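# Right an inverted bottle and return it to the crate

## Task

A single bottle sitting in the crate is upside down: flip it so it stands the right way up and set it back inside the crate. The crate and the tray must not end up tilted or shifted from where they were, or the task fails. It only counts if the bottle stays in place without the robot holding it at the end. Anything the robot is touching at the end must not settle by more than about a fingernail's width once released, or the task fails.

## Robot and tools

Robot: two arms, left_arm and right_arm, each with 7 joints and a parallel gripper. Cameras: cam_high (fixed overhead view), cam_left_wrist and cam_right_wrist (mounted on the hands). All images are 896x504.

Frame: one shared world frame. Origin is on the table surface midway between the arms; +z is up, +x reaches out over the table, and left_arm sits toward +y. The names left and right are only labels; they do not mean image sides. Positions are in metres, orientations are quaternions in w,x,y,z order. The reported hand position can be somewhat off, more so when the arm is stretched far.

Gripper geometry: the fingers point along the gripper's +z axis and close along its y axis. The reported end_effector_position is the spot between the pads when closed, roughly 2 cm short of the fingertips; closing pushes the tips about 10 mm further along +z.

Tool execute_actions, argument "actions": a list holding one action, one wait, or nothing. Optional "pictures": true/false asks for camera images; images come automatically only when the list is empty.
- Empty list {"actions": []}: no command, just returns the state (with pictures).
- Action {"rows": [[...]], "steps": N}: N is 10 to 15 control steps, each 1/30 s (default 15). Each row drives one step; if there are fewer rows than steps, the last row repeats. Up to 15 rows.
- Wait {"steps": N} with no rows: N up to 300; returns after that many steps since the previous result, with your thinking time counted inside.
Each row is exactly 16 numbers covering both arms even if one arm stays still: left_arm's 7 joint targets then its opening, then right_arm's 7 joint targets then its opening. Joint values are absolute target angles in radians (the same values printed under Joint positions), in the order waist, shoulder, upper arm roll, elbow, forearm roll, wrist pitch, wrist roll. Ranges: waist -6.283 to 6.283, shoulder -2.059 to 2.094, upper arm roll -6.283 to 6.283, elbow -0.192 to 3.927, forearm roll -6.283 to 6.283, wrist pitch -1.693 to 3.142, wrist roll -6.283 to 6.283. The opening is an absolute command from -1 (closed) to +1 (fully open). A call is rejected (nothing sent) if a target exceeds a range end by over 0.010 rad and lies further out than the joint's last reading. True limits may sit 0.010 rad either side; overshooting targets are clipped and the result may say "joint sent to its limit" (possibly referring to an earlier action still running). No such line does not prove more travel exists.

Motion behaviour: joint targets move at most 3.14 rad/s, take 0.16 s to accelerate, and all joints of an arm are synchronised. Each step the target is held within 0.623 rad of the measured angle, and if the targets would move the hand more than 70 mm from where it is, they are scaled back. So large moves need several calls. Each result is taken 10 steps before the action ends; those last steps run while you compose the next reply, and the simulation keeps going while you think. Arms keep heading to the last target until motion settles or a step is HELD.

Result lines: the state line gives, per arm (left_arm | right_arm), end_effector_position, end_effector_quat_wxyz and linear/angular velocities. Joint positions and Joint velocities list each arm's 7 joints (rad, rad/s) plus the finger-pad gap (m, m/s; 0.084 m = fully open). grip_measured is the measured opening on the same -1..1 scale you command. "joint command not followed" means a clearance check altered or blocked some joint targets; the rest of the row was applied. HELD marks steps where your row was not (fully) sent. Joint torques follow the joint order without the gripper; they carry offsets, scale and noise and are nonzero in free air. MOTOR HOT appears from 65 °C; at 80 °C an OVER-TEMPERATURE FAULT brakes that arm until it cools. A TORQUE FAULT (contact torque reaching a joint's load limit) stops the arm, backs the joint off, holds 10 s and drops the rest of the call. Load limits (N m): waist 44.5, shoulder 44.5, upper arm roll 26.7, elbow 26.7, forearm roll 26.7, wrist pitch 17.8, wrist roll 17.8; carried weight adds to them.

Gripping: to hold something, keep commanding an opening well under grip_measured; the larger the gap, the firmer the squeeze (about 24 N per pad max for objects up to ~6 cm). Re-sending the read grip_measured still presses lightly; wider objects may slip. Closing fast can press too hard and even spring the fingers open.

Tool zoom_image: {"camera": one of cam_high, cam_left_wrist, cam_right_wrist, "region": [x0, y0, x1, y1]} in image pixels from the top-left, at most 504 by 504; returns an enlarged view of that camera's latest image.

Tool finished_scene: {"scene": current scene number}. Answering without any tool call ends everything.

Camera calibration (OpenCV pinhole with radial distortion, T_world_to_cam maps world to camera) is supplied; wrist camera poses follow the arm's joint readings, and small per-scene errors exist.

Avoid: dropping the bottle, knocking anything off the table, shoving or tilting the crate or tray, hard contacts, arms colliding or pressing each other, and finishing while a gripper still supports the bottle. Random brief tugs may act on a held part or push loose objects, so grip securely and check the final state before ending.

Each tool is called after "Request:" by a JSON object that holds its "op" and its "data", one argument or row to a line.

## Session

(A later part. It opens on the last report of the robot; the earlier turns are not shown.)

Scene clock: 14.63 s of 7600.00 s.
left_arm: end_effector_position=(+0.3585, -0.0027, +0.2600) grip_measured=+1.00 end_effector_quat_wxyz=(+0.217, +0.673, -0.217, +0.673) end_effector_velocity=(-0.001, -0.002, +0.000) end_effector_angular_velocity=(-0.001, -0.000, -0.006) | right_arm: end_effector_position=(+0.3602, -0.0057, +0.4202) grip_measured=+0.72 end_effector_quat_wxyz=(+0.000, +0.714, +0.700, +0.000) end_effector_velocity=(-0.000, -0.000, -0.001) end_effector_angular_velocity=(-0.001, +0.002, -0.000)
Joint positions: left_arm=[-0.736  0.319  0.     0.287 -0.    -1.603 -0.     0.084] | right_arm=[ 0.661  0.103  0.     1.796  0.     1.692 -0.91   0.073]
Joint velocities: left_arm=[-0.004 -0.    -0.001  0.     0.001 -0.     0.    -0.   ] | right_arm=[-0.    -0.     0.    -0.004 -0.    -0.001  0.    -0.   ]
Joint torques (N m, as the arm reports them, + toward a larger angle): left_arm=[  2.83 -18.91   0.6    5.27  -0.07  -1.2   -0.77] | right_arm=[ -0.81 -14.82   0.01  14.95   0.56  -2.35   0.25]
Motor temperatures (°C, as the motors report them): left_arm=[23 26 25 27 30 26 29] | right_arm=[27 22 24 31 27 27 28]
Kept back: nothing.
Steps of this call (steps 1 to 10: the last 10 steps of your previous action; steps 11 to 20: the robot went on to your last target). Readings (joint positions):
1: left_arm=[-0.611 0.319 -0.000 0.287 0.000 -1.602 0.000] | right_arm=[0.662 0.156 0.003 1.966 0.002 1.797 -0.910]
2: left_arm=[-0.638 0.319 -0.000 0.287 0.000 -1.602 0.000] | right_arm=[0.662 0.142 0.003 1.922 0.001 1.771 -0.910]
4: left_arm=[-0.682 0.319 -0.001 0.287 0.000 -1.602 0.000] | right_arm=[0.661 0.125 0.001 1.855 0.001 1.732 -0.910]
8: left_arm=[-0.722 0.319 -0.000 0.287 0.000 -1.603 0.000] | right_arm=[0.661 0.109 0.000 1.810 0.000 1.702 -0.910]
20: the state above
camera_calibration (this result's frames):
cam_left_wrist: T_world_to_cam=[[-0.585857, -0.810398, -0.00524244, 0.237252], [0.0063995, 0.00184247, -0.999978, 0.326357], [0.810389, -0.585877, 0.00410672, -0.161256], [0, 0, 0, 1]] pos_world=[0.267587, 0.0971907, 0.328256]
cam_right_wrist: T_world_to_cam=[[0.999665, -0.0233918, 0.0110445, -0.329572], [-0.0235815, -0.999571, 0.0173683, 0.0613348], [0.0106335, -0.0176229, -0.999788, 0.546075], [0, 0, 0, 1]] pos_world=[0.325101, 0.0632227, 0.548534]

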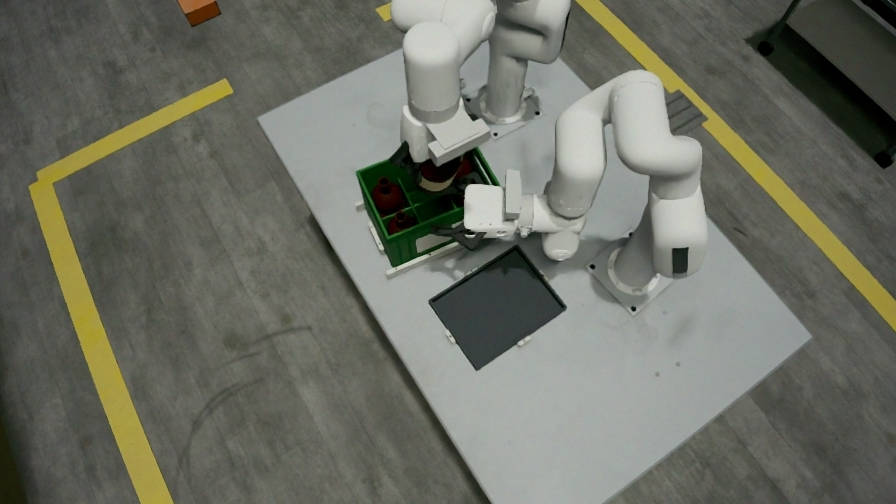

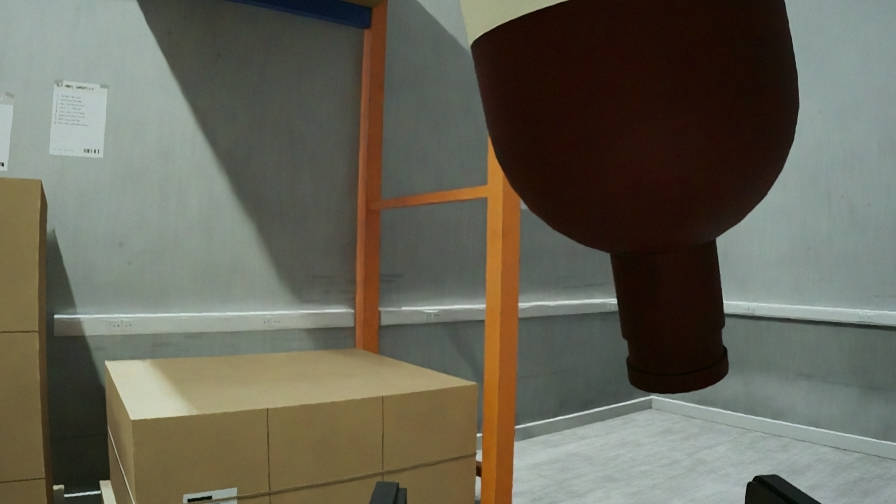

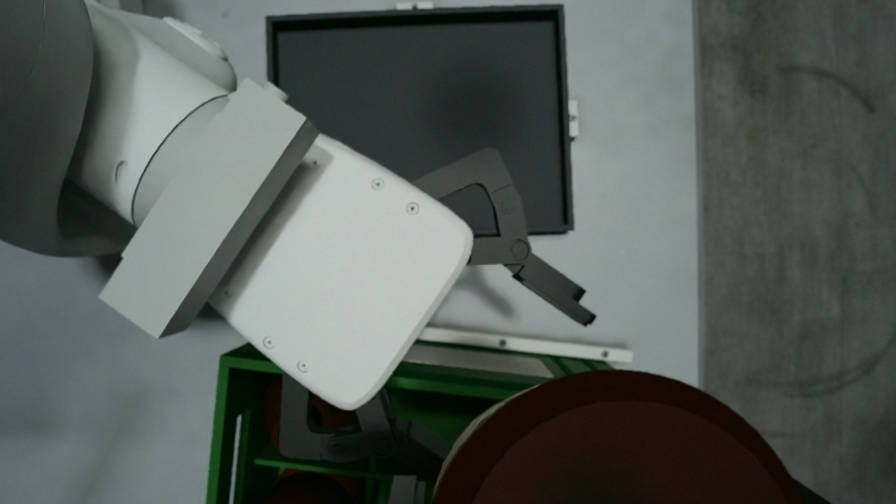

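Request:
{"op": "execute_actions", "data": {
  "actions": [
    {"rows":[[-0.754,0.3189,0,0.2872,0,-1.6025,0,1,0.6606,0.1029,0,1.7952,0,1.6923,-0.910,-1]],"steps":10}
  ]
}}

Request:
{"op": "execute_actions", "data": {
  "actions": [
    {"rows":[[-0.754,-0.1865,0,0.2357,0,-1.1486,0,1,0.6606,0.1029,0,1.7952,0,1.6923,-0.910,-1]],"steps":15}
  ]
}}

Request:
{"op": "execute_actions", "data": {
  "actions": [
    {"steps":30}
  ],
  "pictures": true
}}

Scene clock: 15.03 s of 7600.00 s.
left_arm: end_effector_position=(+0.3583, -0.0030, +0.2600) grip_measured=+1.00 end_effector_quat_wxyz=(+0.217, +0.673, -0.217, +0.673) end_effector_velocity=(-0.000, -0.000, -0.000) end_effector_angular_velocity=(-0.000, +0.000, -0.001) | right_arm: end_effector_position=(+0.3602, -0.0058, +0.4200) grip_measured=+0.72 end_effector_quat_wxyz=(+0.000, +0.714, +0.700, +0.000) end_effector_velocity=(-0.000, +0.000, +0.001) end_effector_angular_velocity=(+0.001, -0.001, +0.001)
Joint positions: left_arm=[-0.737  0.319  0.     0.287 -0.    -1.603 -0.     0.084] | right_arm=[ 0.661  0.103  0.     1.795  0.     1.692 -0.91   0.073]
Joint velocities: left_arm=[-0. -0. -0.  0.  0.  0. -0.  0.] | right_arm=[ 0.    -0.001  0.    -0.    -0.    -0.     0.    -0.   ]
Joint torques (N m, as the arm reports them, + toward a larger angle): left_arm=[  2.42 -18.88   0.63   5.34  -0.04  -1.19  -0.62] | right_arm=[ -1.19 -14.11   0.2   15.03   0.48  -2.38   0.14]
Motor temperatures (°C, as the motors report them): left_arm=[23 26 25 27 30 26 29] | right_arm=[27 22 24 31 27 27 28]
Kept back: the last 10 steps of this action.
Steps of this call (steps 1 to 12: the robot went on to your last target). Readings (joint positions):
1: left_arm=[-0.736 0.319 0.000 0.287 -0.000 -1.603 -0.000] | right_arm=[0.661 0.103 0.000 1.796 0.000 1.692 -0.910]
2: left_arm=[-0.736 0.319 0.000 0.287 -0.000 -1.603 -0.000] | right_arm=[0.661 0.103 0.000 1.796 0.000 1.692 -0.910]
4: left_arm=[-0.736 0.319 0.000 0.287 -0.000 -1.603 -0.000] | right_arm=[0.661 0.103 0.000 1.795 0.000 1.692 -0.910]
8: left_arm=[-0.736 0.319 0.000 0.287 -0.000 -1.603 -0.000] | right_arm=[0.661 0.103 0.000 1.795 0.000 1.692 -0.910]
12: the state above

Scene clock: 15.53 s of 7600.00 s.
left_arm: end_effector_position=(+0.3562, -0.0110, +0.2728) grip_measured=+1.00 end_effector_quat_wxyz=(+0.222, +0.674, -0.224, +0.668) end_effector_velocity=(+0.037, -0.028, +0.283) end_effector_angular_velocity=(-0.003, -0.004, -0.001) | right_arm: end_effector_position=(+0.3602, -0.0058, +0.4200) grip_measured=+0.72 end_effector_quat_wxyz=(+0.000, +0.714, +0.700, +0.000) end_effector_velocity=(+0.000, -0.000, -0.000) end_effector_angular_velocity=(-0.000, +0.000, -0.001)
Joint positions: left_arm=[-0.753  0.244  0.     0.277 -0.    -1.528 -0.     0.084] | right_arm=[ 0.661  0.103  0.     1.795 -0.     1.692 -0.91   0.073]
Joint velocities: left_arm=[-0.001 -1.399  0.001 -0.142  0.001  1.252 -0.    -0.   ] | right_arm=[-0.002  0.001  0.    -0.     0.    -0.    -0.     0.   ]
Joint torques (N m, as the arm reports them, + toward a larger angle): left_arm=[  2.3  -35.95   0.32   8.75   0.12  -1.38  -0.51] | right_arm=[ -1.1  -14.38   0.1   15.05   0.58  -2.63   0.3 ]
Motor temperatures (°C, as the motors report them): left_arm=[23 26 25 27 30 26 29] | right_arm=[27 22 24 31 27 27 28]
Steps of this call (steps 1 to 10: the last 10 steps of your previous action; steps 11 to 15: the first 5 steps of this action). Readings (joint positions):
11: left_arm=[-0.753 0.319 -0.000 0.287 0.000 -1.602 0.000] | right_arm=[0.661 0.103 0.000 1.795 0.000 1.692 -0.910]
12: left_arm=[-0.753 0.317 0.000 0.287 0.000 -1.599 -0.000] | right_arm=[0.661 0.103 -0.000 1.795 0.000 1.692 -0.910]
14: left_arm=[-0.753 0.283 0.000 0.282 -0.000 -1.565 -0.000] | right_arm=[0.661 0.103 -0.000 1.795 0.000 1.692 -0.910]
15: the state above

Scene clock: 16.53 s of 7600.00 s.
left_arm: end_effector_position=(+0.3536, -0.0095, +0.3599) grip_measured=+1.00 end_effector_quat_wxyz=(+0.223, +0.671, -0.223, +0.671) end_effector_velocity=(+0.000, +0.000, +0.001) end_effector_angular_velocity=(-0.001, -0.000, +0.001) | right_arm: end_effector_position=(+0.3602, -0.0058, +0.4200) grip_measured=+0.72 end_effector_quat_wxyz=(+0.000, +0.714, +0.700, -0.000) end_effector_velocity=(+0.000, -0.000, -0.001) end_effector_angular_velocity=(-0.001, +0.001, -0.000)
Joint positions: left_arm=[-0.754 -0.186  0.     0.236 -0.    -1.149 -0.     0.084] | right_arm=[ 0.661  0.103 -0.     1.795  0.     1.692 -0.91   0.073]
Joint velocities: left_arm=[ 0.    -0.002 -0.    -0.    -0.001  0.    -0.    -0.   ] | right_arm=[ 0.     0.001 -0.    -0.     0.     0.     0.     0.   ]
Joint torques (N m, as the arm reports them, + toward a larger angle): left_arm=[  2.34 -11.97   0.82  12.24   0.    -1.16  -0.66] | right_arm=[ -0.48 -14.28   0.59  15.2    0.74  -2.57   0.22]
Motor temperatures (°C, as the motors report them): left_arm=[23 26 25 27 30 26 29] | right_arm=[27 22 24 31 27 27 28]
Kept back: nothing.
Steps of this call (steps 1 to 10: the last 10 steps of your previous action; steps 11 to 30: the robot went on to your last target). Readings (joint positions):
1: left_arm=[-0.754 0.192 0.000 0.273 -0.000 -1.483 -0.000] | right_arm=[0.661 0.103 0.000 1.795 -0.000 1.692 -0.910]
2: left_arm=[-0.754 0.136 0.000 0.268 -0.000 -1.436 -0.000] | right_arm=[0.661 0.103 0.000 1.795 0.000 1.692 -0.910]
4: left_arm=[-0.754 0.027 -0.000 0.259 0.000 -1.343 0.000] | right_arm=[0.661 0.103 -0.000 1.795 -0.000 1.692 -0.910]
8: left_arm=[-0.754 -0.126 -0.000 0.244 0.000 -1.208 0.000] | right_arm=[0.661 0.103 -0.000 1.795 -0.000 1.692 -0.910]
30: the state above
All arms were judged still, so your last target was given up. Only a new action makes them travel on or press farther. Fingers that are still opening or closing keep moving.
camera_calibration (this result's frames):
cam_left_wrist: T_world_to_cam=[[-0.60055, -0.79957, -0.00517785, 0.234666], [0.00622568, 0.0017996, -0.999979, 0.426358], [0.799563, -0.60057, 0.00389712, -0.157849], [0, 0, 0, 1]] pos_world=[0.264485, 0.0920658, 0.428179]
cam_right_wrist: T_world_to_cam=[[0.999667, -0.0234543, 0.0107837, -0.329444], [-0.0236417, -0.999566, 0.0175948, 0.0612082], [0.0103663, -0.0178439, -0.999787, 0.545983], [0, 0, 0, 1]] pos_world=[0.325122, 0.0631972, 0.548343]

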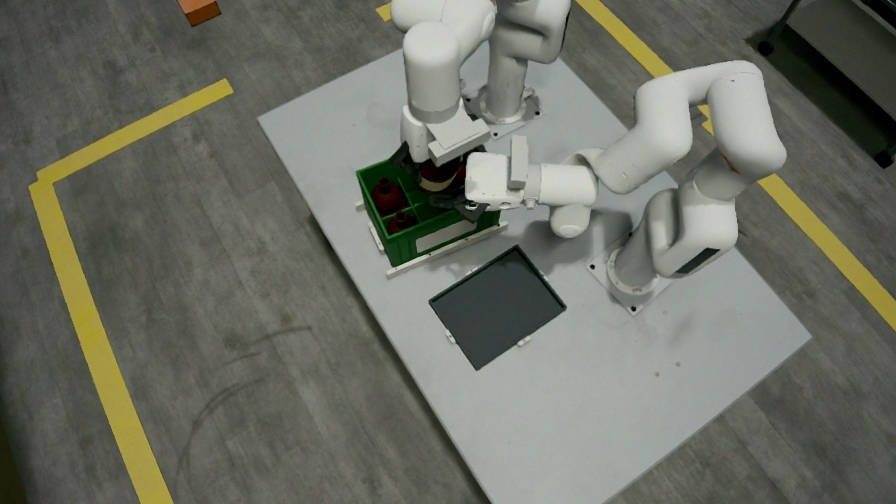

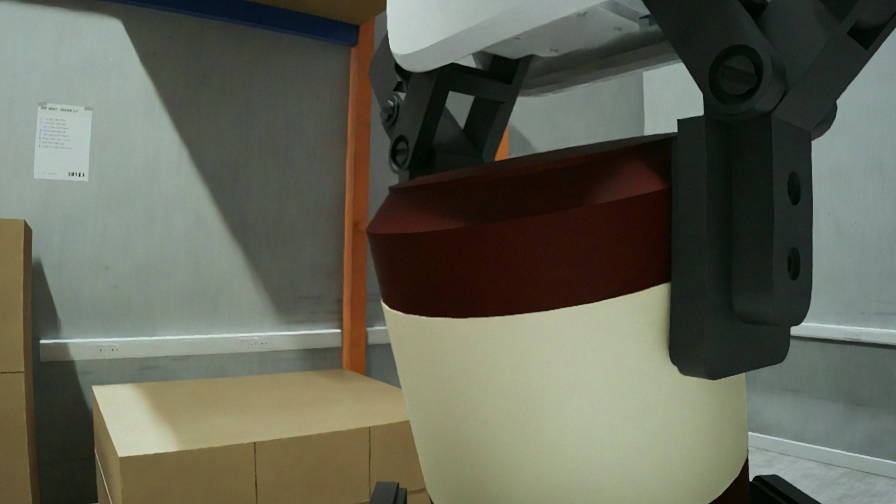

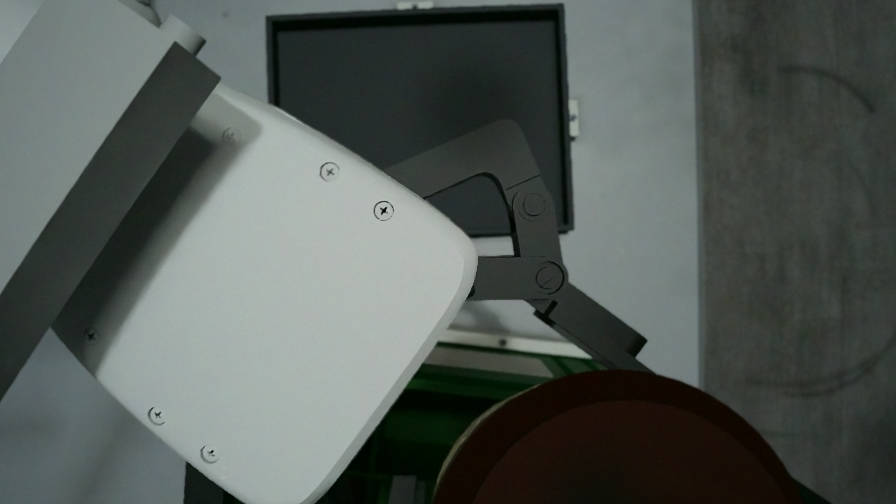

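Grip left, release right, retreat, flip.

Request:
{"op": "execute_actions", "data": {
  "actions": [
    {"rows":[[-0.754,-0.1865,0,0.2357,0,-1.1486,0,-1,0.6606,0.1029,0,1.7952,0,1.6923,-0.910,-1]],"steps":15}
  ]
}}

Request:
{"op": "execute_actions", "data": {
  "actions": [
    {"rows":[[-0.754,-0.1865,0,0.2357,0,-1.1486,0,-1,0.6606,0.1029,0,1.7952,0,1.6923,-0.910,1]],"steps":15}
  ]
}}

Request:
{"op": "execute_actions", "data": {
  "actions": [
    {"rows":[[-0.754,-0.1865,0,0.2357,0,-1.1486,0,-1,0.6606,-0.1,0,1.9,0,2.0,-0.910,1]],"steps":15}
  ]
}}

Request:
{"op": "execute_actions", "data": {
  "actions": [
    {"rows":[[-0.754,-0.1865,0,0.2357,0,-1.1486,0,-1,0.0,-0.45,0,1.4,0,1.85,-1.571,1]],"steps":15}
  ]
}}

Request:
{"op": "execute_actions", "data": {
  "actions": [
    {"steps":25}
  ]
}}

Scene clock: 17.47 s of 7600.00 s.
left_arm: end_effector_position=(+0.3530, -0.0101, +0.3600) grip_measured=+0.75 end_effector_quat_wxyz=(+0.224, +0.671, -0.224, +0.671) end_effector_velocity=(+0.000, +0.001, +0.000) end_effector_angular_velocity=(-0.001, -0.000, +0.003) | right_arm: end_effector_position=(+0.3607, -0.0059, +0.4202) grip_measured=+0.72 end_effector_quat_wxyz=(+0.000, +0.714, +0.700, +0.001) end_effector_velocity=(-0.000, +0.000, +0.000) end_effector_angular_velocity=(+0.000, -0.001, +0.001)
Joint positions: left_arm=[-0.755 -0.187 -0.001  0.236  0.001 -1.149 -0.     0.075] | right_arm=[ 0.66   0.103 -0.     1.796 -0.     1.691 -0.91   0.073]
Joint velocities: left_arm=[ 0.    -0.001  0.002 -0.001 -0.001 -0.001  0.     0.   ] | right_arm=[ 0.     0.     0.001  0.    -0.    -0.001  0.     0.   ]
Joint torques (N m, as the arm reports them, + toward a larger angle): left_arm=[  3.74 -11.71   2.12  12.34  -0.44  -1.    -0.54] | right_arm=[ -0.17 -14.77   0.94  14.9    0.85  -1.2    0.6 ]
Motor temperatures (°C, as the motors report them): left_arm=[23 26 25 27 30 26 29] | right_arm=[27 22 24 31 27 27 28]
Steps of this call (steps 1 to 23: nothing new was sent; steps 24 to 28: the first 5 steps of this action). Readings (joint positions):
24: left_arm=[-0.754 -0.187 0.000 0.236 -0.000 -1.149 -0.000] | right_arm=[0.661 0.103 0.000 1.795 0.000 1.692 -0.910]
25: left_arm=[-0.754 -0.187 -0.000 0.236 0.000 -1.149 0.000] | right_arm=[0.661 0.103 -0.000 1.795 -0.000 1.692 -0.910]
27: left_arm=[-0.755 -0.187 -0.001 0.236 0.001 -1.149 -0.000] | right_arm=[0.660 0.103 -0.001 1.796 -0.000 1.691 -0.910]
28: the state above

Scene clock: 17.97 s of 7600.00 s.
left_arm: end_effector_position=(+0.3536, -0.0095, +0.3597) grip_measured=+0.75 end_effector_quat_wxyz=(+0.223, +0.671, -0.223, +0.671) end_effector_velocity=(+0.024, +0.029, -0.018) end_effector_angular_velocity=(+0.014, +0.055, +0.090) | right_arm: end_effector_position=(+0.3601, -0.0059, +0.4200) grip_measured=+0.82 end_effector_quat_wxyz=(-0.000, +0.714, +0.700, -0.000) end_effector_velocity=(-0.017, +0.005, +0.002) end_effector_angular_velocity=(-0.004, +0.027, +0.019)
Joint positions: left_arm=[-0.754 -0.186  0.     0.236 -0.    -1.148  0.     0.075] | right_arm=[ 0.661  0.103 -0.     1.795  0.     1.693 -0.91   0.077]
Joint velocities: left_arm=[ 0.02   0.017  0.045 -0.008 -0.028  0.027 -0.002  0.   ] | right_arm=[ 0.007 -0.012  0.016 -0.004  0.012  0.032  0.006  0.105]
Joint torques (N m, as the arm reports them, + toward a larger angle): left_arm=[  2.7  -13.71   1.13  13.42   0.2   -1.7   -0.6 ] | right_arm=[ -0.64 -14.07   0.54  14.35   1.03  -2.35   0.2 ]
Motor temperatures (°C, as the motors report them): left_arm=[23 26 25 27 30 26 29] | right_arm=[27 22 24 31 27 27 28]
Steps of this call (steps 1 to 10: the last 10 steps of your previous action; steps 11 to 15: the first 5 steps of this action). Readings (joint positions):
11: left_arm=[-0.754 -0.187 -0.001 0.235 0.000 -1.149 0.000] | right_arm=[0.660 0.103 -0.000 1.795 -0.000 1.692 -0.910]
12: left_arm=[-0.754 -0.187 -0.001 0.236 0.000 -1.149 0.000] | right_arm=[0.660 0.103 -0.000 1.795 -0.000 1.692 -0.910]
14: left_arm=[-0.754 -0.187 -0.001 0.236 0.000 -1.149 0.000] | right_arm=[0.660 0.103 -0.000 1.795 -0.000 1.692 -0.910]
15: the state above

Scene clock: 18.47 s of 7600.00 s.
left_arm: end_effector_position=(+0.3529, -0.0103, +0.3603) grip_measured=+0.75 end_effector_quat_wxyz=(+0.224, +0.670, -0.224, +0.671) end_effector_velocity=(+0.006, +0.007, -0.001) end_effector_angular_velocity=(-0.007, +0.012, +0.025) | right_arm: end_effector_position=(+0.3451, -0.0171, +0.4378) grip_measured=+1.00 end_effector_quat_wxyz=(-0.001, +0.714, +0.700, -0.006) end_effector_velocity=(-0.196, -0.147, +0.319) end_effector_angular_velocity=(+0.058, -0.077, -0.002)
Joint positions: left_arm=[-0.755 -0.187 -0.001  0.236  0.001 -1.149  0.     0.075] | right_arm=[ 0.661  0.069  0.     1.81  -0.     1.753 -0.91   0.084]
Joint velocities: left_arm=[ 0.002 -0.001  0.01  -0.001 -0.014  0.005 -0.005 -0.002] | right_arm=[-0.    -0.539 -0.001  0.301  0.001  0.744  0.001 -0.   ]
Joint torques (N m, as the arm reports them, + toward a larger angle): left_arm=[  3.33 -12.87   1.98  13.39  -0.45  -1.72  -0.7 ] | right_arm=[ -0.98 -18.59   0.65  17.39   0.44  -2.77   0.27]
Motor temperatures (°C, as the motors report them): left_arm=[23 26 25 27 30 27 29] | right_arm=[27 22 24 31 27 27 28]
Steps of this call (steps 1 to 10: the last 10 steps of your previous action; steps 11 to 15: the first 5 steps of this action). Readings (joint positions):
11: left_arm=[-0.754 -0.186 0.000 0.236 -0.000 -1.148 0.000] | right_arm=[0.661 0.103 0.000 1.795 0.000 1.693 -0.910]
12: left_arm=[-0.754 -0.186 0.000 0.236 -0.000 -1.148 0.000] | right_arm=[0.661 0.102 0.000 1.796 0.000 1.696 -0.910]
14: left_arm=[-0.754 -0.187 -0.001 0.236 0.001 -1.149 0.000] | right_arm=[0.661 0.085 0.000 1.802 -0.000 1.728 -0.910]
15: the state above

Scene clock: 18.97 s of 7600.00 s.
left_arm: end_effector_position=(+0.3536, -0.0094, +0.3600) grip_measured=+0.75 end_effector_quat_wxyz=(+0.223, +0.671, -0.223, +0.671) end_effector_velocity=(-0.001, -0.000, +0.000) end_effector_angular_velocity=(+0.000, -0.001, -0.002) | right_arm: end_effector_position=(+0.2829, -0.0914, +0.5171) grip_measured=+1.00 end_effector_quat_wxyz=(-0.000, +0.711, +0.703, +0.000) end_effector_velocity=(+0.120, -0.377, -0.074) end_effector_angular_velocity=(-0.042, +0.056, -0.113)
Joint positions: left_arm=[-0.754 -0.186  0.     0.236 -0.    -1.149 -0.     0.075] | right_arm=[ 0.596 -0.128  0.005  1.841  0.001  1.969 -0.978  0.084]
Joint velocities: left_arm=[-0.    -0.    -0.    -0.001  0.002 -0.001  0.     0.   ] | right_arm=[-0.934 -0.484 -0.066 -0.751 -0.011 -0.197 -0.892 -0.   ]
Joint torques (N m, as the arm reports them, + toward a larger angle): left_arm=[  2.55 -13.59   0.91  13.52  -0.02  -1.8   -0.75] | right_arm=[ -5.43 -10.2   -3.22  12.64   0.26  -2.21   0.43]
Motor temperatures (°C, as the motors report them): left_arm=[23 26 25 27 30 27 29] | right_arm=[27 22 24 31 27 27 28]
Steps of this call (steps 1 to 10: the last 10 steps of your previous action; steps 11 to 15: the first 5 steps of this action). Readings (joint positions):
11: left_arm=[-0.754 -0.186 0.000 0.236 -0.000 -1.149 -0.000] | right_arm=[0.661 -0.086 0.000 1.894 0.000 1.974 -0.910]
12: left_arm=[-0.754 -0.186 0.000 0.236 -0.000 -1.149 -0.000] | right_arm=[0.658 -0.092 0.001 1.893 0.000 1.979 -0.914]
14: left_arm=[-0.754 -0.186 0.000 0.236 -0.000 -1.149 -0.000] | right_arm=[0.625 -0.113 0.005 1.865 0.001 1.975 -0.949]
15: the state above

Scene clock: 19.80 s of 7600.00 s.
left_arm: end_effector_position=(+0.3535, -0.0095, +0.3600) grip_measured=+0.75 end_effector_quat_wxyz=(+0.223, +0.671, -0.223, +0.671) end_effector_velocity=(+0.000, -0.000, +0.000) end_effector_angular_velocity=(-0.000, -0.001, +0.000) | right_arm: end_effector_position=(+0.2731, -0.3016, +0.4717) grip_measured=+1.00 end_effector_quat_wxyz=(+0.000, +0.713, +0.701, -0.000) end_effector_velocity=(-0.007, -0.017, -0.008) end_effector_angular_velocity=(-0.001, +0.003, +0.009)
Joint positions: left_arm=[-0.754 -0.186 -0.     0.236 -0.    -1.149  0.     0.075] | right_arm=[ 0.007 -0.446  0.001  1.405  0.     1.851 -1.564  0.084]
Joint velocities: left_arm=[ 0.     0.     0.     0.001  0.    -0.     0.    -0.   ] | right_arm=[-0.06  -0.031  0.003 -0.048  0.001 -0.014 -0.066 -0.   ]
Joint torques (N m, as the arm reports them, + toward a larger angle): left_arm=[  2.38 -13.42   0.94  13.5   -0.12  -1.89  -0.67] | right_arm=[-0.88 -4.2   0.65 13.24  0.69 -2.29  0.4 ]
Motor temperatures (°C, as the motors report them): left_arm=[23 26 25 27 30 27 29] | right_arm=[27 22 24 31 27 27 28]
Kept back: nothing.
Steps of this call (steps 1 to 10: the last 10 steps of your previous action; steps 11 to 25: the robot went on to your last target). Readings (joint positions):
1: left_arm=[-0.754 -0.186 0.000 0.236 -0.000 -1.149 -0.000] | right_arm=[0.564 -0.144 0.002 1.816 0.000 1.962 -1.008]
2: left_arm=[-0.754 -0.186 0.000 0.236 -0.000 -1.149 -0.000] | right_arm=[0.534 -0.161 -0.001 1.794 -0.000 1.956 -1.037]
4: left_arm=[-0.754 -0.186 0.000 0.236 -0.000 -1.149 -0.000] | right_arm=[0.476 -0.192 -0.002 1.752 -0.000 1.945 -1.094]
8: left_arm=[-0.754 -0.186 0.000 0.236 -0.000 -1.149 -0.000] | right_arm=[0.360 -0.255 -0.001 1.666 -0.000 1.922 -1.211]
25: the state above

Request:
{"op": "execute_actions", "data": {
  "actions": [
    {"rows":[[-0.754,-0.1865,0,0.2357,0,-1.1486,3.1416,-1,0.0,-0.45,0,1.4,0,1.85,-1.571,1]],"steps":15}
  ]
}}

Request:
{"op": "execute_actions", "data": {
  "actions": [
    {"steps":45}
  ],
  "pictures": true
}}

Scene clock: 20.30 s of 7600.00 s.
left_arm: end_effector_position=(+0.3536, -0.0094, +0.3600) grip_measured=+0.75 end_effector_quat_wxyz=(+0.195, +0.661, -0.250, +0.680) end_effector_velocity=(+0.000, +0.000, -0.000) end_effector_angular_velocity=(+1.184, -0.884, +0.000) | right_arm: end_effector_position=(+0.2722, -0.3041, +0.4711) grip_measured=+1.00 end_effector_quat_wxyz=(-0.000, +0.714, +0.701, -0.000) end_effector_velocity=(-0.000, -0.000, -0.000) end_effector_angular_velocity=(+0.000, +0.000, -0.001)
Joint positions: left_arm=[-0.754 -0.186  0.     0.236 -0.    -1.149  0.082  0.075] | right_arm=[ 0.    -0.45   0.     1.4    0.     1.85  -1.571  0.084]
Joint velocities: left_arm=[ 0.    -0.     0.    -0.     0.    -0.     1.477  0.   ] | right_arm=[-0.    -0.    -0.001 -0.001 -0.    -0.    -0.     0.   ]
Joint torques (N m, as the arm reports them, + toward a larger angle): left_arm=[  2.32 -13.73   1.    13.76   0.14  -1.89   0.92] | right_arm=[-1.07 -4.46  0.37 13.17  0.68 -2.26  0.42]
Motor temperatures (°C, as the motors report them): left_arm=[23 26 25 27 30 27 29] | right_arm=[27 22 24 31 27 27 28]
Steps of this call (steps 1 to 10: the robot went on to your last target; steps 11 to 15: the first 5 steps of this action). Readings (joint positions):
11: left_arm=[-0.754 -0.186 0.000 0.236 -0.000 -1.149 0.000] | right_arm=[0.000 -0.450 0.000 1.400 0.000 1.850 -1.571]
12: left_arm=[-0.754 -0.186 0.000 0.236 -0.000 -1.149 0.003] | right_arm=[0.000 -0.450 0.000 1.400 0.000 1.850 -1.571]
14: left_arm=[-0.754 -0.186 0.000 0.236 -0.000 -1.149 0.041] | right_arm=[0.000 -0.450 0.000 1.400 0.000 1.850 -1.571]
15: the state above

Scene clock: 21.80 s of 7600.00 s.
left_arm: end_effector_position=(+0.3535, -0.0095, +0.3600) grip_measured=+0.75 end_effector_quat_wxyz=(+0.670, +0.220, +0.672, -0.226) end_effector_velocity=(-0.000, +0.000, -0.001) end_effector_angular_velocity=(+0.064, -0.046, -0.001) | right_arm: end_effector_position=(+0.2722, -0.3041, +0.4711) grip_measured=+1.00 end_effector_quat_wxyz=(+0.000, +0.714, +0.700, -0.000) end_effector_velocity=(+0.000, +0.000, -0.000) end_effector_angular_velocity=(-0.000, +0.000, +0.001)
Joint positions: left_arm=[-0.754 -0.187 -0.     0.236  0.    -1.149  3.134  0.075] | right_arm=[-0.    -0.45  -0.     1.4   -0.     1.85  -1.571  0.084]
Joint velocities: left_arm=[ 0.     0.    -0.    -0.001  0.001  0.     0.079 -0.   ] | right_arm=[ 0.001  0.001 -0.     0.    -0.    -0.     0.     0.   ]
Joint torques (N m, as the arm reports them, + toward a larger angle): left_arm=[  2.47 -13.76   0.97  13.55   0.11  -1.85  -0.81] | right_arm=[-0.84 -4.44  0.55 12.92  0.69 -2.39  0.39]
Motor temperatures (°C, as the motors report them): left_arm=[23 26 25 27 30 27 29] | right_arm=[27 22 24 31 27 27 28]
Kept back: nothing.
Steps of this call (steps 1 to 10: the last 10 steps of your previous action; steps 11 to 45: the robot went on to your last target). Readings (joint positions):
1: left_arm=[-0.754 -0.186 0.000 0.236 -0.000 -1.149 0.141] | right_arm=[0.000 -0.450 0.000 1.400 0.000 1.850 -1.571]
2: left_arm=[-0.754 -0.187 0.000 0.236 -0.000 -1.149 0.213] | right_arm=[0.000 -0.450 0.000 1.400 0.000 1.850 -1.571]
4: left_arm=[-0.754 -0.187 -0.000 0.236 0.000 -1.149 0.380] | right_arm=[0.000 -0.450 0.000 1.400 0.000 1.850 -1.571]
8: left_arm=[-0.754 -0.187 -0.000 0.236 0.000 -1.149 0.716] | right_arm=[0.000 -0.450 0.000 1.400 0.000 1.850 -1.571]
45: the state above
camera_calibration (this result's frames):
cam_left_wrist: T_world_to_cam=[[0.596223, 0.802814, -0.00287124, -0.174086], [0.00498956, -0.000129162, 0.999988, -0.293095], [0.802803, -0.59623, -0.0040827, -0.156068], [0, 0, 0, 1]] pos_world=[0.230548, 0.0466685, 0.291955]
cam_right_wrist: T_world_to_cam=[[0.999676, -0.0230508, 0.0107833, -0.248879], [-0.0232383, -0.999575, 0.0175966, -0.240121], [0.0103731, -0.0178415, -0.999787, 0.592616], [0, 0, 0, 1]] pos_world=[0.237071, -0.235182, 0.599399]

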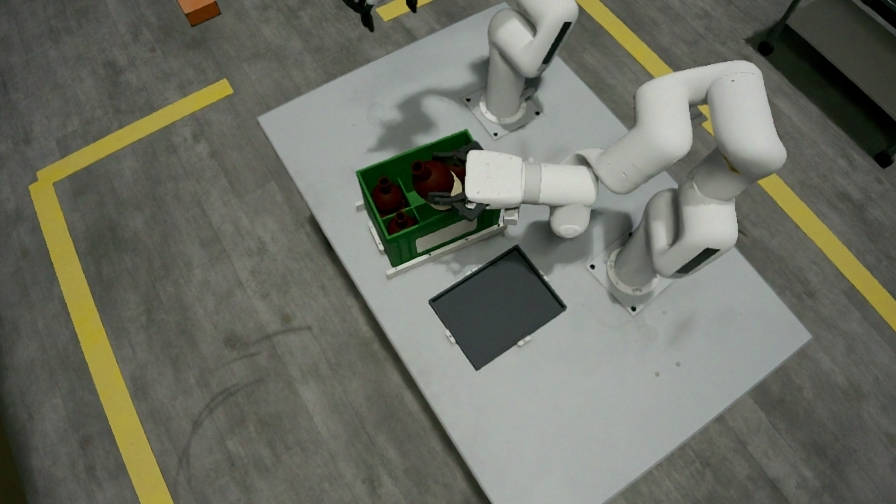

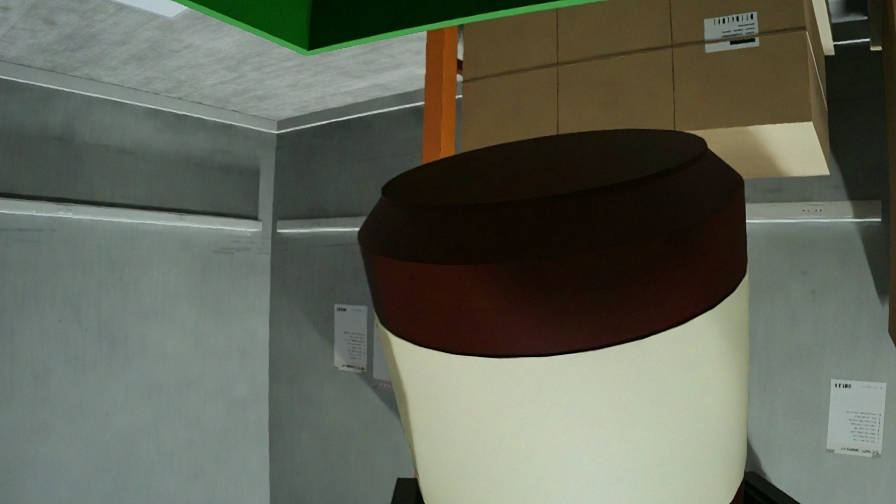

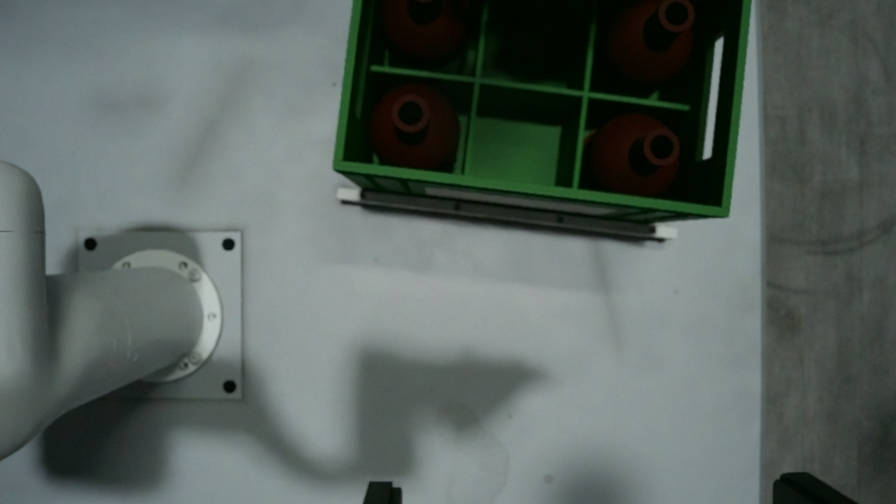

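Request:
{"op": "execute_actions", "data": {
  "actions": [
    {"rows":[[-0.754,-0.1865,0,0.2357,0,-1.1486,3.1416,-1,0.6464,0.1509,0,2.0135,0,1.8626,-1.89,0.6]],"steps":15}
  ]
}}

Request:
{"op": "execute_actions", "data": {
  "actions": [
    {"steps":40}
  ],
  "pictures": true
}}

Scene clock: 22.57 s of 7600.00 s.
left_arm: end_effector_position=(+0.3535, -0.0095, +0.3600) grip_measured=+0.75 end_effector_quat_wxyz=(+0.671, +0.223, +0.671, -0.223) end_effector_velocity=(-0.000, -0.000, +0.000) end_effector_angular_velocity=(-0.000, -0.001, -0.001) | right_arm: end_effector_position=(+0.2893, -0.2859, +0.4775) grip_measured=+0.63 end_effector_quat_wxyz=(+0.001, +0.680, +0.733, +0.002) end_effector_velocity=(+0.232, +0.305, +0.050) end_effector_angular_velocity=(-0.014, +0.008, +1.324)
Joint positions: left_arm=[-0.754 -0.187 -0.     0.236  0.    -1.149  3.142  0.075] | right_arm=[ 0.063 -0.391 -0.004  1.465 -0.001  1.852 -1.604  0.07 ]
Joint velocities: left_arm=[-0.     0.     0.     0.001  0.001 -0.     0.    -0.   ] | right_arm=[ 0.865  0.842  0.041  0.834  0.007  0.001 -0.42  -0.024]
Joint torques (N m, as the arm reports them, + toward a larger angle): left_arm=[  2.82 -13.79   0.93  13.54   0.12  -1.81  -0.81] | right_arm=[ 1.82 -2.99  4.67 11.14  1.01 -1.72  0.28]
Motor temperatures (°C, as the motors report them): left_arm=[23 26 25 27 30 27 29] | right_arm=[27 22 24 32 27 27 28]
Steps of this call (steps 1 to 15: the robot went on to your last target; steps 16 to 18: nothing new was sent; steps 19 to 23: the first 5 steps of this action). Readings (joint positions):
19: left_arm=[-0.754 -0.187 -0.000 0.236 0.000 -1.149 3.142] | right_arm=[0.000 -0.450 -0.000 1.400 -0.000 1.850 -1.571]
20: left_arm=[-0.754 -0.187 -0.000 0.236 0.000 -1.149 3.142] | right_arm=[0.003 -0.448 -0.001 1.403 -0.000 1.850 -1.573]
22: left_arm=[-0.754 -0.187 -0.000 0.236 0.000 -1.149 3.142] | right_arm=[0.036 -0.417 -0.004 1.438 -0.001 1.852 -1.591]
23: the state above

Scene clock: 23.90 s of 7600.00 s.
left_arm: end_effector_position=(+0.3535, -0.0095, +0.3600) grip_measured=+0.75 end_effector_quat_wxyz=(+0.671, +0.223, +0.671, -0.223) end_effector_velocity=(-0.000, +0.000, -0.001) end_effector_angular_velocity=(+0.001, +0.001, +0.000) | right_arm: end_effector_position=(+0.3554, -0.0183, +0.4702) grip_measured=+0.59 end_effector_quat_wxyz=(+0.000, +0.307, +0.952, +0.000) end_effector_velocity=(-0.001, +0.003, -0.001) end_effector_angular_velocity=(-0.001, +0.002, +0.007)
Joint positions: left_arm=[-0.754 -0.187  0.     0.236  0.    -1.149  3.142  0.075] | right_arm=[ 0.646  0.15  -0.     2.013 -0.     1.863 -1.89   0.069]
Joint velocities: left_arm=[ 0.     0.    -0.    -0.001 -0.    -0.    -0.    -0.   ] | right_arm=[ 0.005  0.004  0.001  0.002  0.    -0.    -0.001 -0.   ]
Joint torques (N m, as the arm reports them, + toward a larger angle): left_arm=[  3.13 -13.98   1.    13.57   0.01  -1.91  -0.78] | right_arm=[ -1.28 -13.8    0.5   13.07   0.6   -2.12   0.37]
Motor temperatures (°C, as the motors report them): left_arm=[23 26 25 27 30 27 29] | right_arm=[27 22 24 32 27 27 28]
Kept back: nothing.
Steps of this call (steps 1 to 10: the last 10 steps of your previous action; steps 11 to 40: the robot went on to your last target). Readings (joint positions):
1: left_arm=[-0.754 -0.187 -0.000 0.236 0.000 -1.149 3.142] | right_arm=[0.092 -0.363 -0.002 1.492 -0.000 1.852 -1.618]
2: left_arm=[-0.754 -0.187 -0.000 0.236 0.000 -1.149 3.142] | right_arm=[0.120 -0.336 -0.000 1.517 0.000 1.852 -1.631]
4: left_arm=[-0.754 -0.187 -0.000 0.236 -0.000 -1.149 3.142] | right_arm=[0.171 -0.288 0.001 1.564 0.000 1.853 -1.656]
8: left_arm=[-0.754 -0.186 0.000 0.236 -0.000 -1.149 3.142] | right_arm=[0.269 -0.198 -0.000 1.657 0.000 1.855 -1.705]
40: the state above
camera_calibration (this result's frames):
cam_left_wrist: T_world_to_cam=[[0.596193, 0.802825, 0.00518684, -0.17699], [0.000206493, -0.00661394, 0.999978, -0.291443], [0.802841, -0.596179, -0.00410896, -0.156069], [0, 0, 0, 1]] pos_world=[0.230879, 0.0471194, 0.291713]
cam_right_wrist: T_world_to_cam=[[0.588534, 0.808396, 0.0110804, -0.164214], [0.808203, -0.588637, 0.0177684, -0.24048], [0.0208862, -0.00150211, -0.999781, 0.592577], [0, 0, 0, 1]] pos_world=[0.278626, -0.00791496, 0.59854]

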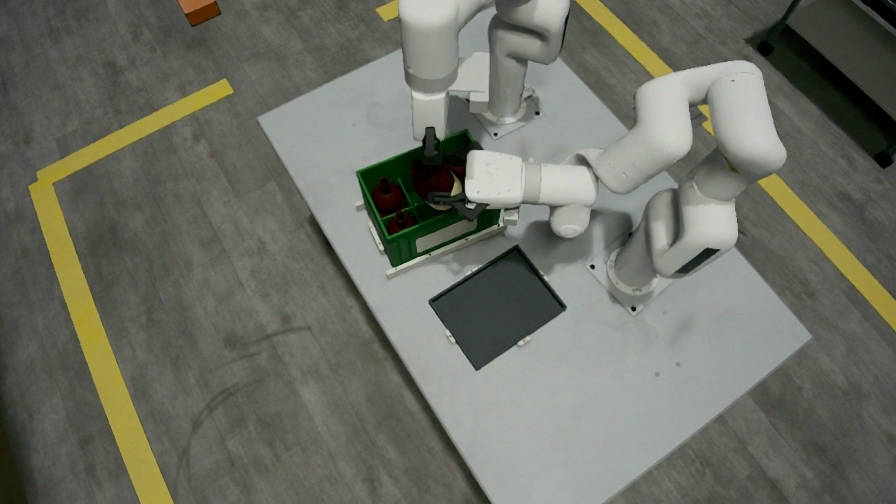

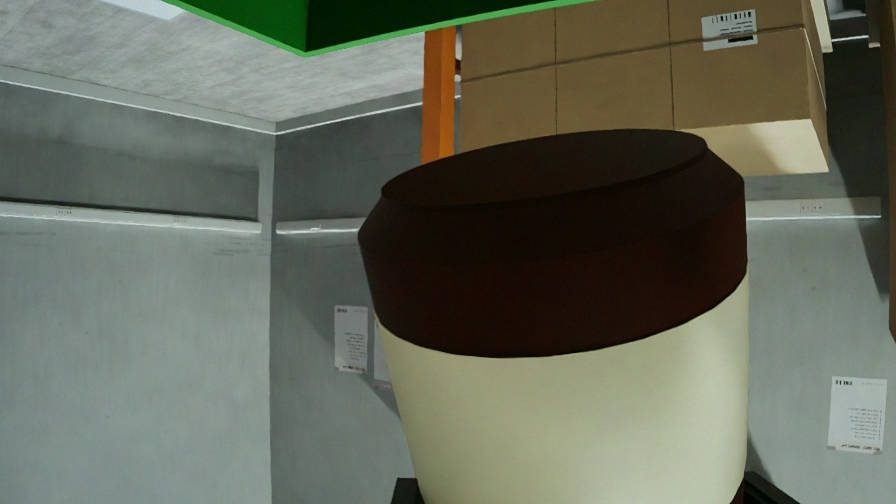

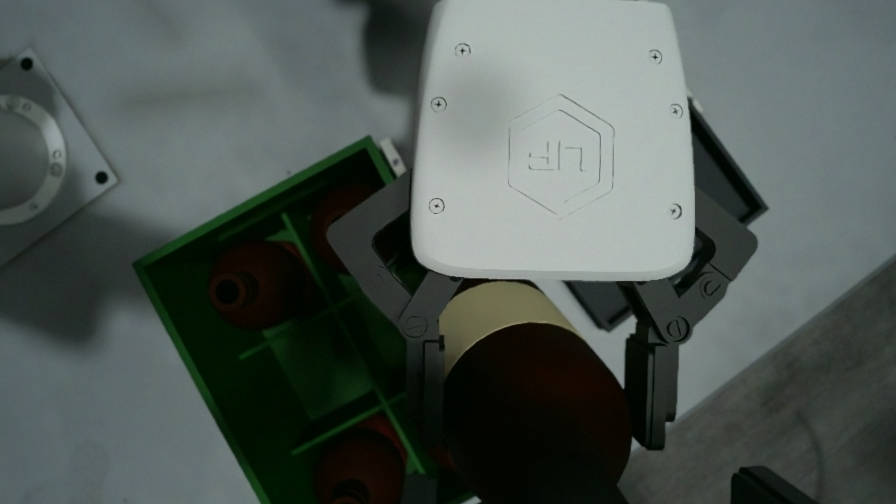

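Request:
{"op": "execute_actions", "data": {
  "actions": [
    {"rows":[[-0.754,-0.1865,0,0.2357,0,-1.1486,3.1416,-1,0.632,0.0455,0,1.6889,0,1.6434,-1.904,0.6]],"steps":15}
  ]
}}

Request:
{"op": "execute_actions", "data": {
  "actions": [
    {"steps":30}
  ],
  "pictures": true
}}

Scene clock: 24.57 s of 7600.00 s.
left_arm: end_effector_position=(+0.3535, -0.0095, +0.3600) grip_measured=+0.75 end_effector_quat_wxyz=(+0.671, +0.223, +0.671, -0.223) end_effector_velocity=(+0.000, +0.000, +0.001) end_effector_angular_velocity=(-0.001, -0.001, +0.000) | right_arm: end_effector_position=(+0.3575, -0.0179, +0.4578) grip_measured=+0.59 end_effector_quat_wxyz=(+0.002, +0.307, +0.952, +0.002) end_effector_velocity=(+0.028, -0.014, -0.239) end_effector_angular_velocity=(+0.006, -0.009, -0.000)
Joint positions: left_arm=[-0.754 -0.187 -0.     0.236  0.    -1.149  3.142  0.075] | right_arm=[ 0.643  0.124  0.     1.937  0.     1.807 -1.893  0.069]
Joint velocities: left_arm=[ 0.     0.     0.     0.001  0.    -0.    -0.     0.   ] | right_arm=[-0.059 -0.453  0.002 -1.344  0.    -0.902 -0.057 -0.   ]
Joint torques (N m, as the arm reports them, + toward a larger angle): left_arm=[  2.76 -13.68   0.88  13.4    0.04  -1.89  -0.6 ] | right_arm=[ -2.56 -10.92  -0.6    8.4    0.37  -2.18   0.45]
Motor temperatures (°C, as the motors report them): left_arm=[23 26 25 27 30 27 29] | right_arm=[27 22 24 32 27 27 28]
Steps of this call (steps 1 to 15: the robot went on to your last target; steps 16 to 20: the first 5 steps of this action). Readings (joint positions):
16: left_arm=[-0.754 -0.187 0.000 0.236 -0.000 -1.149 3.142] | right_arm=[0.646 0.151 -0.000 2.013 -0.000 1.863 -1.890]
17: left_arm=[-0.754 -0.187 -0.000 0.236 -0.000 -1.149 3.142] | right_arm=[0.646 0.150 0.000 2.011 0.000 1.860 -1.890]
19: left_arm=[-0.754 -0.187 -0.000 0.236 0.000 -1.149 3.142] | right_arm=[0.645 0.137 0.000 1.976 0.000 1.834 -1.892]
20: the state above

Scene clock: 25.57 s of 7600.00 s.
left_arm: end_effector_position=(+0.3535, -0.0095, +0.3600) grip_measured=+0.75 end_effector_quat_wxyz=(+0.671, +0.223, +0.671, -0.223) end_effector_velocity=(-0.000, +0.000, -0.001) end_effector_angular_velocity=(+0.001, +0.001, +0.000) | right_arm: end_effector_position=(+0.3593, -0.0235, +0.4080) grip_measured=+0.59 end_effector_quat_wxyz=(+0.000, +0.307, +0.952, +0.000) end_effector_velocity=(-0.000, +0.000, -0.001) end_effector_angular_velocity=(-0.001, +0.001, +0.001)
Joint positions: left_arm=[-0.754 -0.187  0.     0.236  0.    -1.149  3.142  0.075] | right_arm=[ 0.632  0.046  0.     1.689  0.     1.643 -1.904  0.069]
Joint velocities: left_arm=[-0.    -0.    -0.    -0.001 -0.    -0.    -0.     0.   ] | right_arm=[ 0.001  0.001  0.    -0.     0.     0.     0.    -0.   ]
Joint torques (N m, as the arm reports them, + toward a larger angle): left_arm=[  2.92 -13.83   0.99  13.67   0.05  -1.82  -0.79] | right_arm=[ -1.5  -12.65   0.47  14.37   0.66  -2.13   0.34]
Motor temperatures (°C, as the motors report them): left_arm=[23 26 25 27 30 27 29] | right_arm=[27 22 24 32 27 27 28]
Kept back: nothing.
Steps of this call (steps 1 to 10: the last 10 steps of your previous action; steps 11 to 30: the robot went on to your last target). Readings (joint positions):
1: left_arm=[-0.754 -0.186 0.000 0.236 0.000 -1.149 3.142] | right_arm=[0.641 0.108 0.000 1.889 0.000 1.776 -1.896]
2: left_arm=[-0.754 -0.187 -0.000 0.236 0.000 -1.149 3.142] | right_arm=[0.639 0.093 0.000 1.839 0.000 1.744 -1.898]
4: left_arm=[-0.754 -0.186 0.000 0.236 0.000 -1.149 3.142] | right_arm=[0.635 0.072 -0.001 1.761 -0.000 1.696 -1.901]
8: left_arm=[-0.754 -0.186 -0.000 0.236 -0.000 -1.149 3.142] | right_arm=[0.633 0.052 -0.000 1.707 -0.000 1.657 -1.903]
30: the state above
All arms were judged still, so your last target was given up. Only a new action makes them travel on or press farther. Fingers that are still opening or closing keep moving.
camera_calibration (this result's frames):
cam_left_wrist: T_world_to_cam=[[0.596193, 0.802825, 0.00518678, -0.17699], [0.000206652, -0.00661399, 0.999978, -0.291443], [0.802841, -0.596179, -0.00410912, -0.156069], [0, 0, 0, 1]] pos_world=[0.230879, 0.0471193, 0.291713]
cam_right_wrist: T_world_to_cam=[[0.588177, 0.80866, 0.0108238, -0.161416], [0.80847, -0.588275, 0.0176073, -0.245645], [0.0206057, -0.00160554, -0.999786, 0.530352], [0, 0, 0, 1]] pos_world=[0.282609, -0.0131247, 0.536311]

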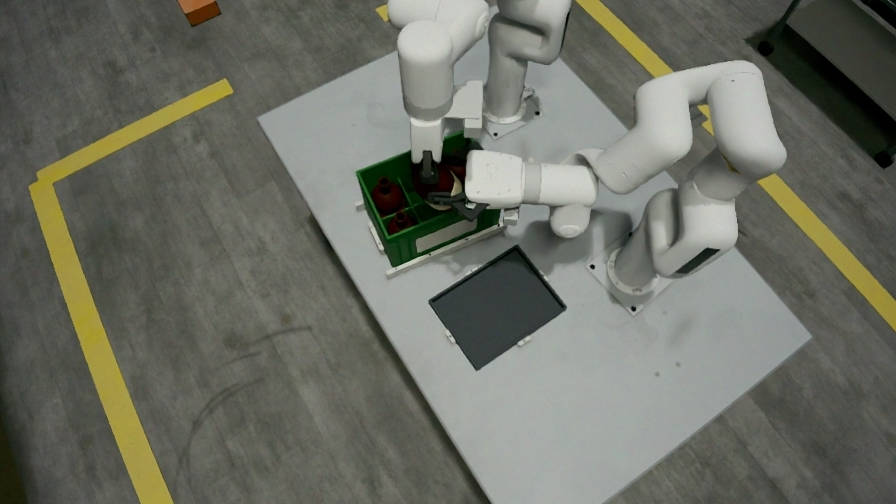

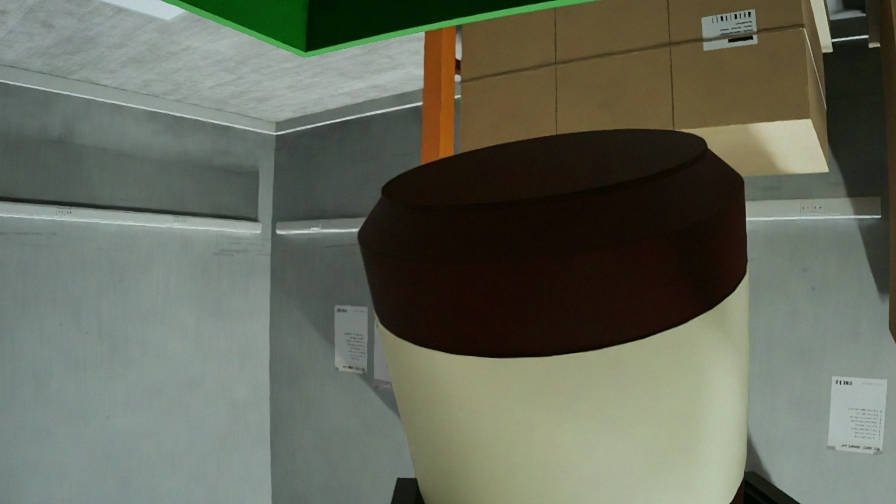

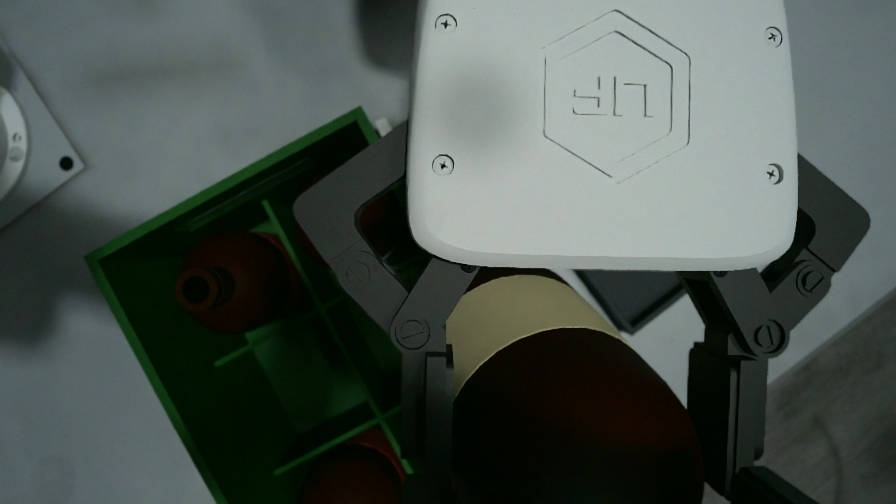

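Request:
{"op": "execute_actions", "data": {
  "actions": [
    {"rows":[[-0.754,-0.1865,0,0.2357,0,-1.1486,3.1416,-1,0.632,0.0455,0,1.6889,0,1.6434,-1.904,-1]],"steps":15}
  ]
}}

Request:
{"op": "execute_actions", "data": {
  "actions": [
    {"steps":20}
  ]
}}

Scene clock: 26.90 s of 7600.00 s.
left_arm: end_effector_position=(+0.3507, -0.0131, +0.3590) grip_measured=+0.74 end_effector_quat_wxyz=(+0.669, +0.228, +0.670, -0.225) end_effector_velocity=(-0.024, -0.030, -0.006) end_effector_angular_velocity=(+0.028, -0.004, -0.090) | right_arm: end_effector_position=(+0.3599, -0.0219, +0.4093) grip_measured=-0.04 end_effector_quat_wxyz=(+0.002, +0.306, +0.952, +0.003) end_effector_velocity=(+0.004, +0.013, +0.011) end_effector_angular_velocity=(+0.034, -0.041, +0.018)
Joint positions: left_arm=[-0.757 -0.186 -0.005  0.234  0.003 -1.148  3.142  0.075] | right_arm=[ 0.633  0.046  0.001  1.692  0.001  1.639 -1.904  0.043]
Joint velocities: left_arm=[-0.023  0.003 -0.045 -0.008  0.026  0.003  0.006 -0.001] | right_arm=[ 0.005 -0.001  0.011  0.021  0.004 -0.031 -0.001 -0.148]
Joint torques (N m, as the arm reports them, + toward a larger angle): left_arm=[  8.43 -15.23   9.11  15.63  -3.23  -2.51  -1.43] | right_arm=[ -3.8  -13.29  -2.01  10.79   0.11   3.36   0.42]
Motor temperatures (°C, as the motors report them): left_arm=[23 26 25 27 30 27 29] | right_arm=[27 22 24 32 27 27 28]
Steps of this call (steps 1 to 35: nothing new was sent; steps 36 to 40: the first 5 steps of this action). Readings (joint positions):
36: left_arm=[-0.754 -0.187 0.000 0.236 0.000 -1.149 3.142] | right_arm=[0.632 0.045 0.000 1.689 -0.000 1.643 -1.904]
37: left_arm=[-0.754 -0.186 -0.000 0.236 0.000 -1.148 3.142] | right_arm=[0.632 0.046 0.000 1.689 0.000 1.643 -1.904]
39: left_arm=[-0.756 -0.186 -0.004 0.235 0.002 -1.148 3.142] | right_arm=[0.632 0.046 0.001 1.691 0.000 1.640 -1.904]
40: the state above

Scene clock: 27.57 s of 7600.00 s.
left_arm: end_effector_position=(+0.3517, -0.0117, +0.3582) grip_measured=+0.71 end_effector_quat_wxyz=(+0.669, +0.228, +0.671, -0.224) end_effector_velocity=(+0.001, +0.000, +0.003) end_effector_angular_velocity=(-0.003, -0.005, +0.001) | right_arm: end_effector_position=(+0.3616, -0.0219, +0.4101) grip_measured=-0.44 end_effector_quat_wxyz=(+0.004, +0.307, +0.952, +0.005) end_effector_velocity=(+0.002, -0.001, -0.001) end_effector_angular_velocity=(+0.001, -0.003, -0.003)
Joint positions: left_arm=[-0.755 -0.185 -0.001  0.234  0.007 -1.147  3.142  0.073] | right_arm=[ 0.632  0.044 -0.     1.691 -0.     1.633 -1.904  0.025]
Joint velocities: left_arm=[ 0.003 -0.001  0.     0.004  0.003 -0.001 -0.     0.   ] | right_arm=[-0.001  0.001 -0.002 -0.004 -0.001 -0.008  0.     0.   ]
Joint torques (N m, as the arm reports them, + toward a larger angle): left_arm=[ 12.24 -22.99  14.98  23.5   -5.49  -5.79  -1.56] | right_arm=[-3.99 -9.32 -2.29  3.22 -0.03 10.01  0.51]
Motor temperatures (°C, as the motors report them): left_arm=[23 26 25 27 30 27 29] | right_arm=[27 22 24 32 27 27 28]
Kept back: nothing.
Steps of this call (steps 1 to 10: the last 10 steps of your previous action; steps 11 to 15: the robot went on to your last target; steps 16 to 20: nothing new was sent). Readings (joint positions):
1: left_arm=[-0.757 -0.186 -0.007 0.234 0.004 -1.148 3.143] | right_arm=[0.633 0.046 0.002 1.692 0.001 1.638 -1.904]
2: left_arm=[-0.758 -0.186 -0.008 0.234 0.005 -1.147 3.143] | right_arm=[0.633 0.046 0.002 1.693 0.001 1.638 -1.904]
4: left_arm=[-0.758 -0.185 -0.007 0.233 0.004 -1.147 3.142] | right_arm=[0.633 0.045 0.001 1.694 0.000 1.638 -1.904]
8: left_arm=[-0.757 -0.185 -0.005 0.233 0.004 -1.147 3.142] | right_arm=[0.632 0.045 0.001 1.693 0.000 1.638 -1.904]
20: the state above
All arms were judged still, so your last target was given up. Only a new action makes them travel on or press farther. Fingers that are still opening or closing keep moving.


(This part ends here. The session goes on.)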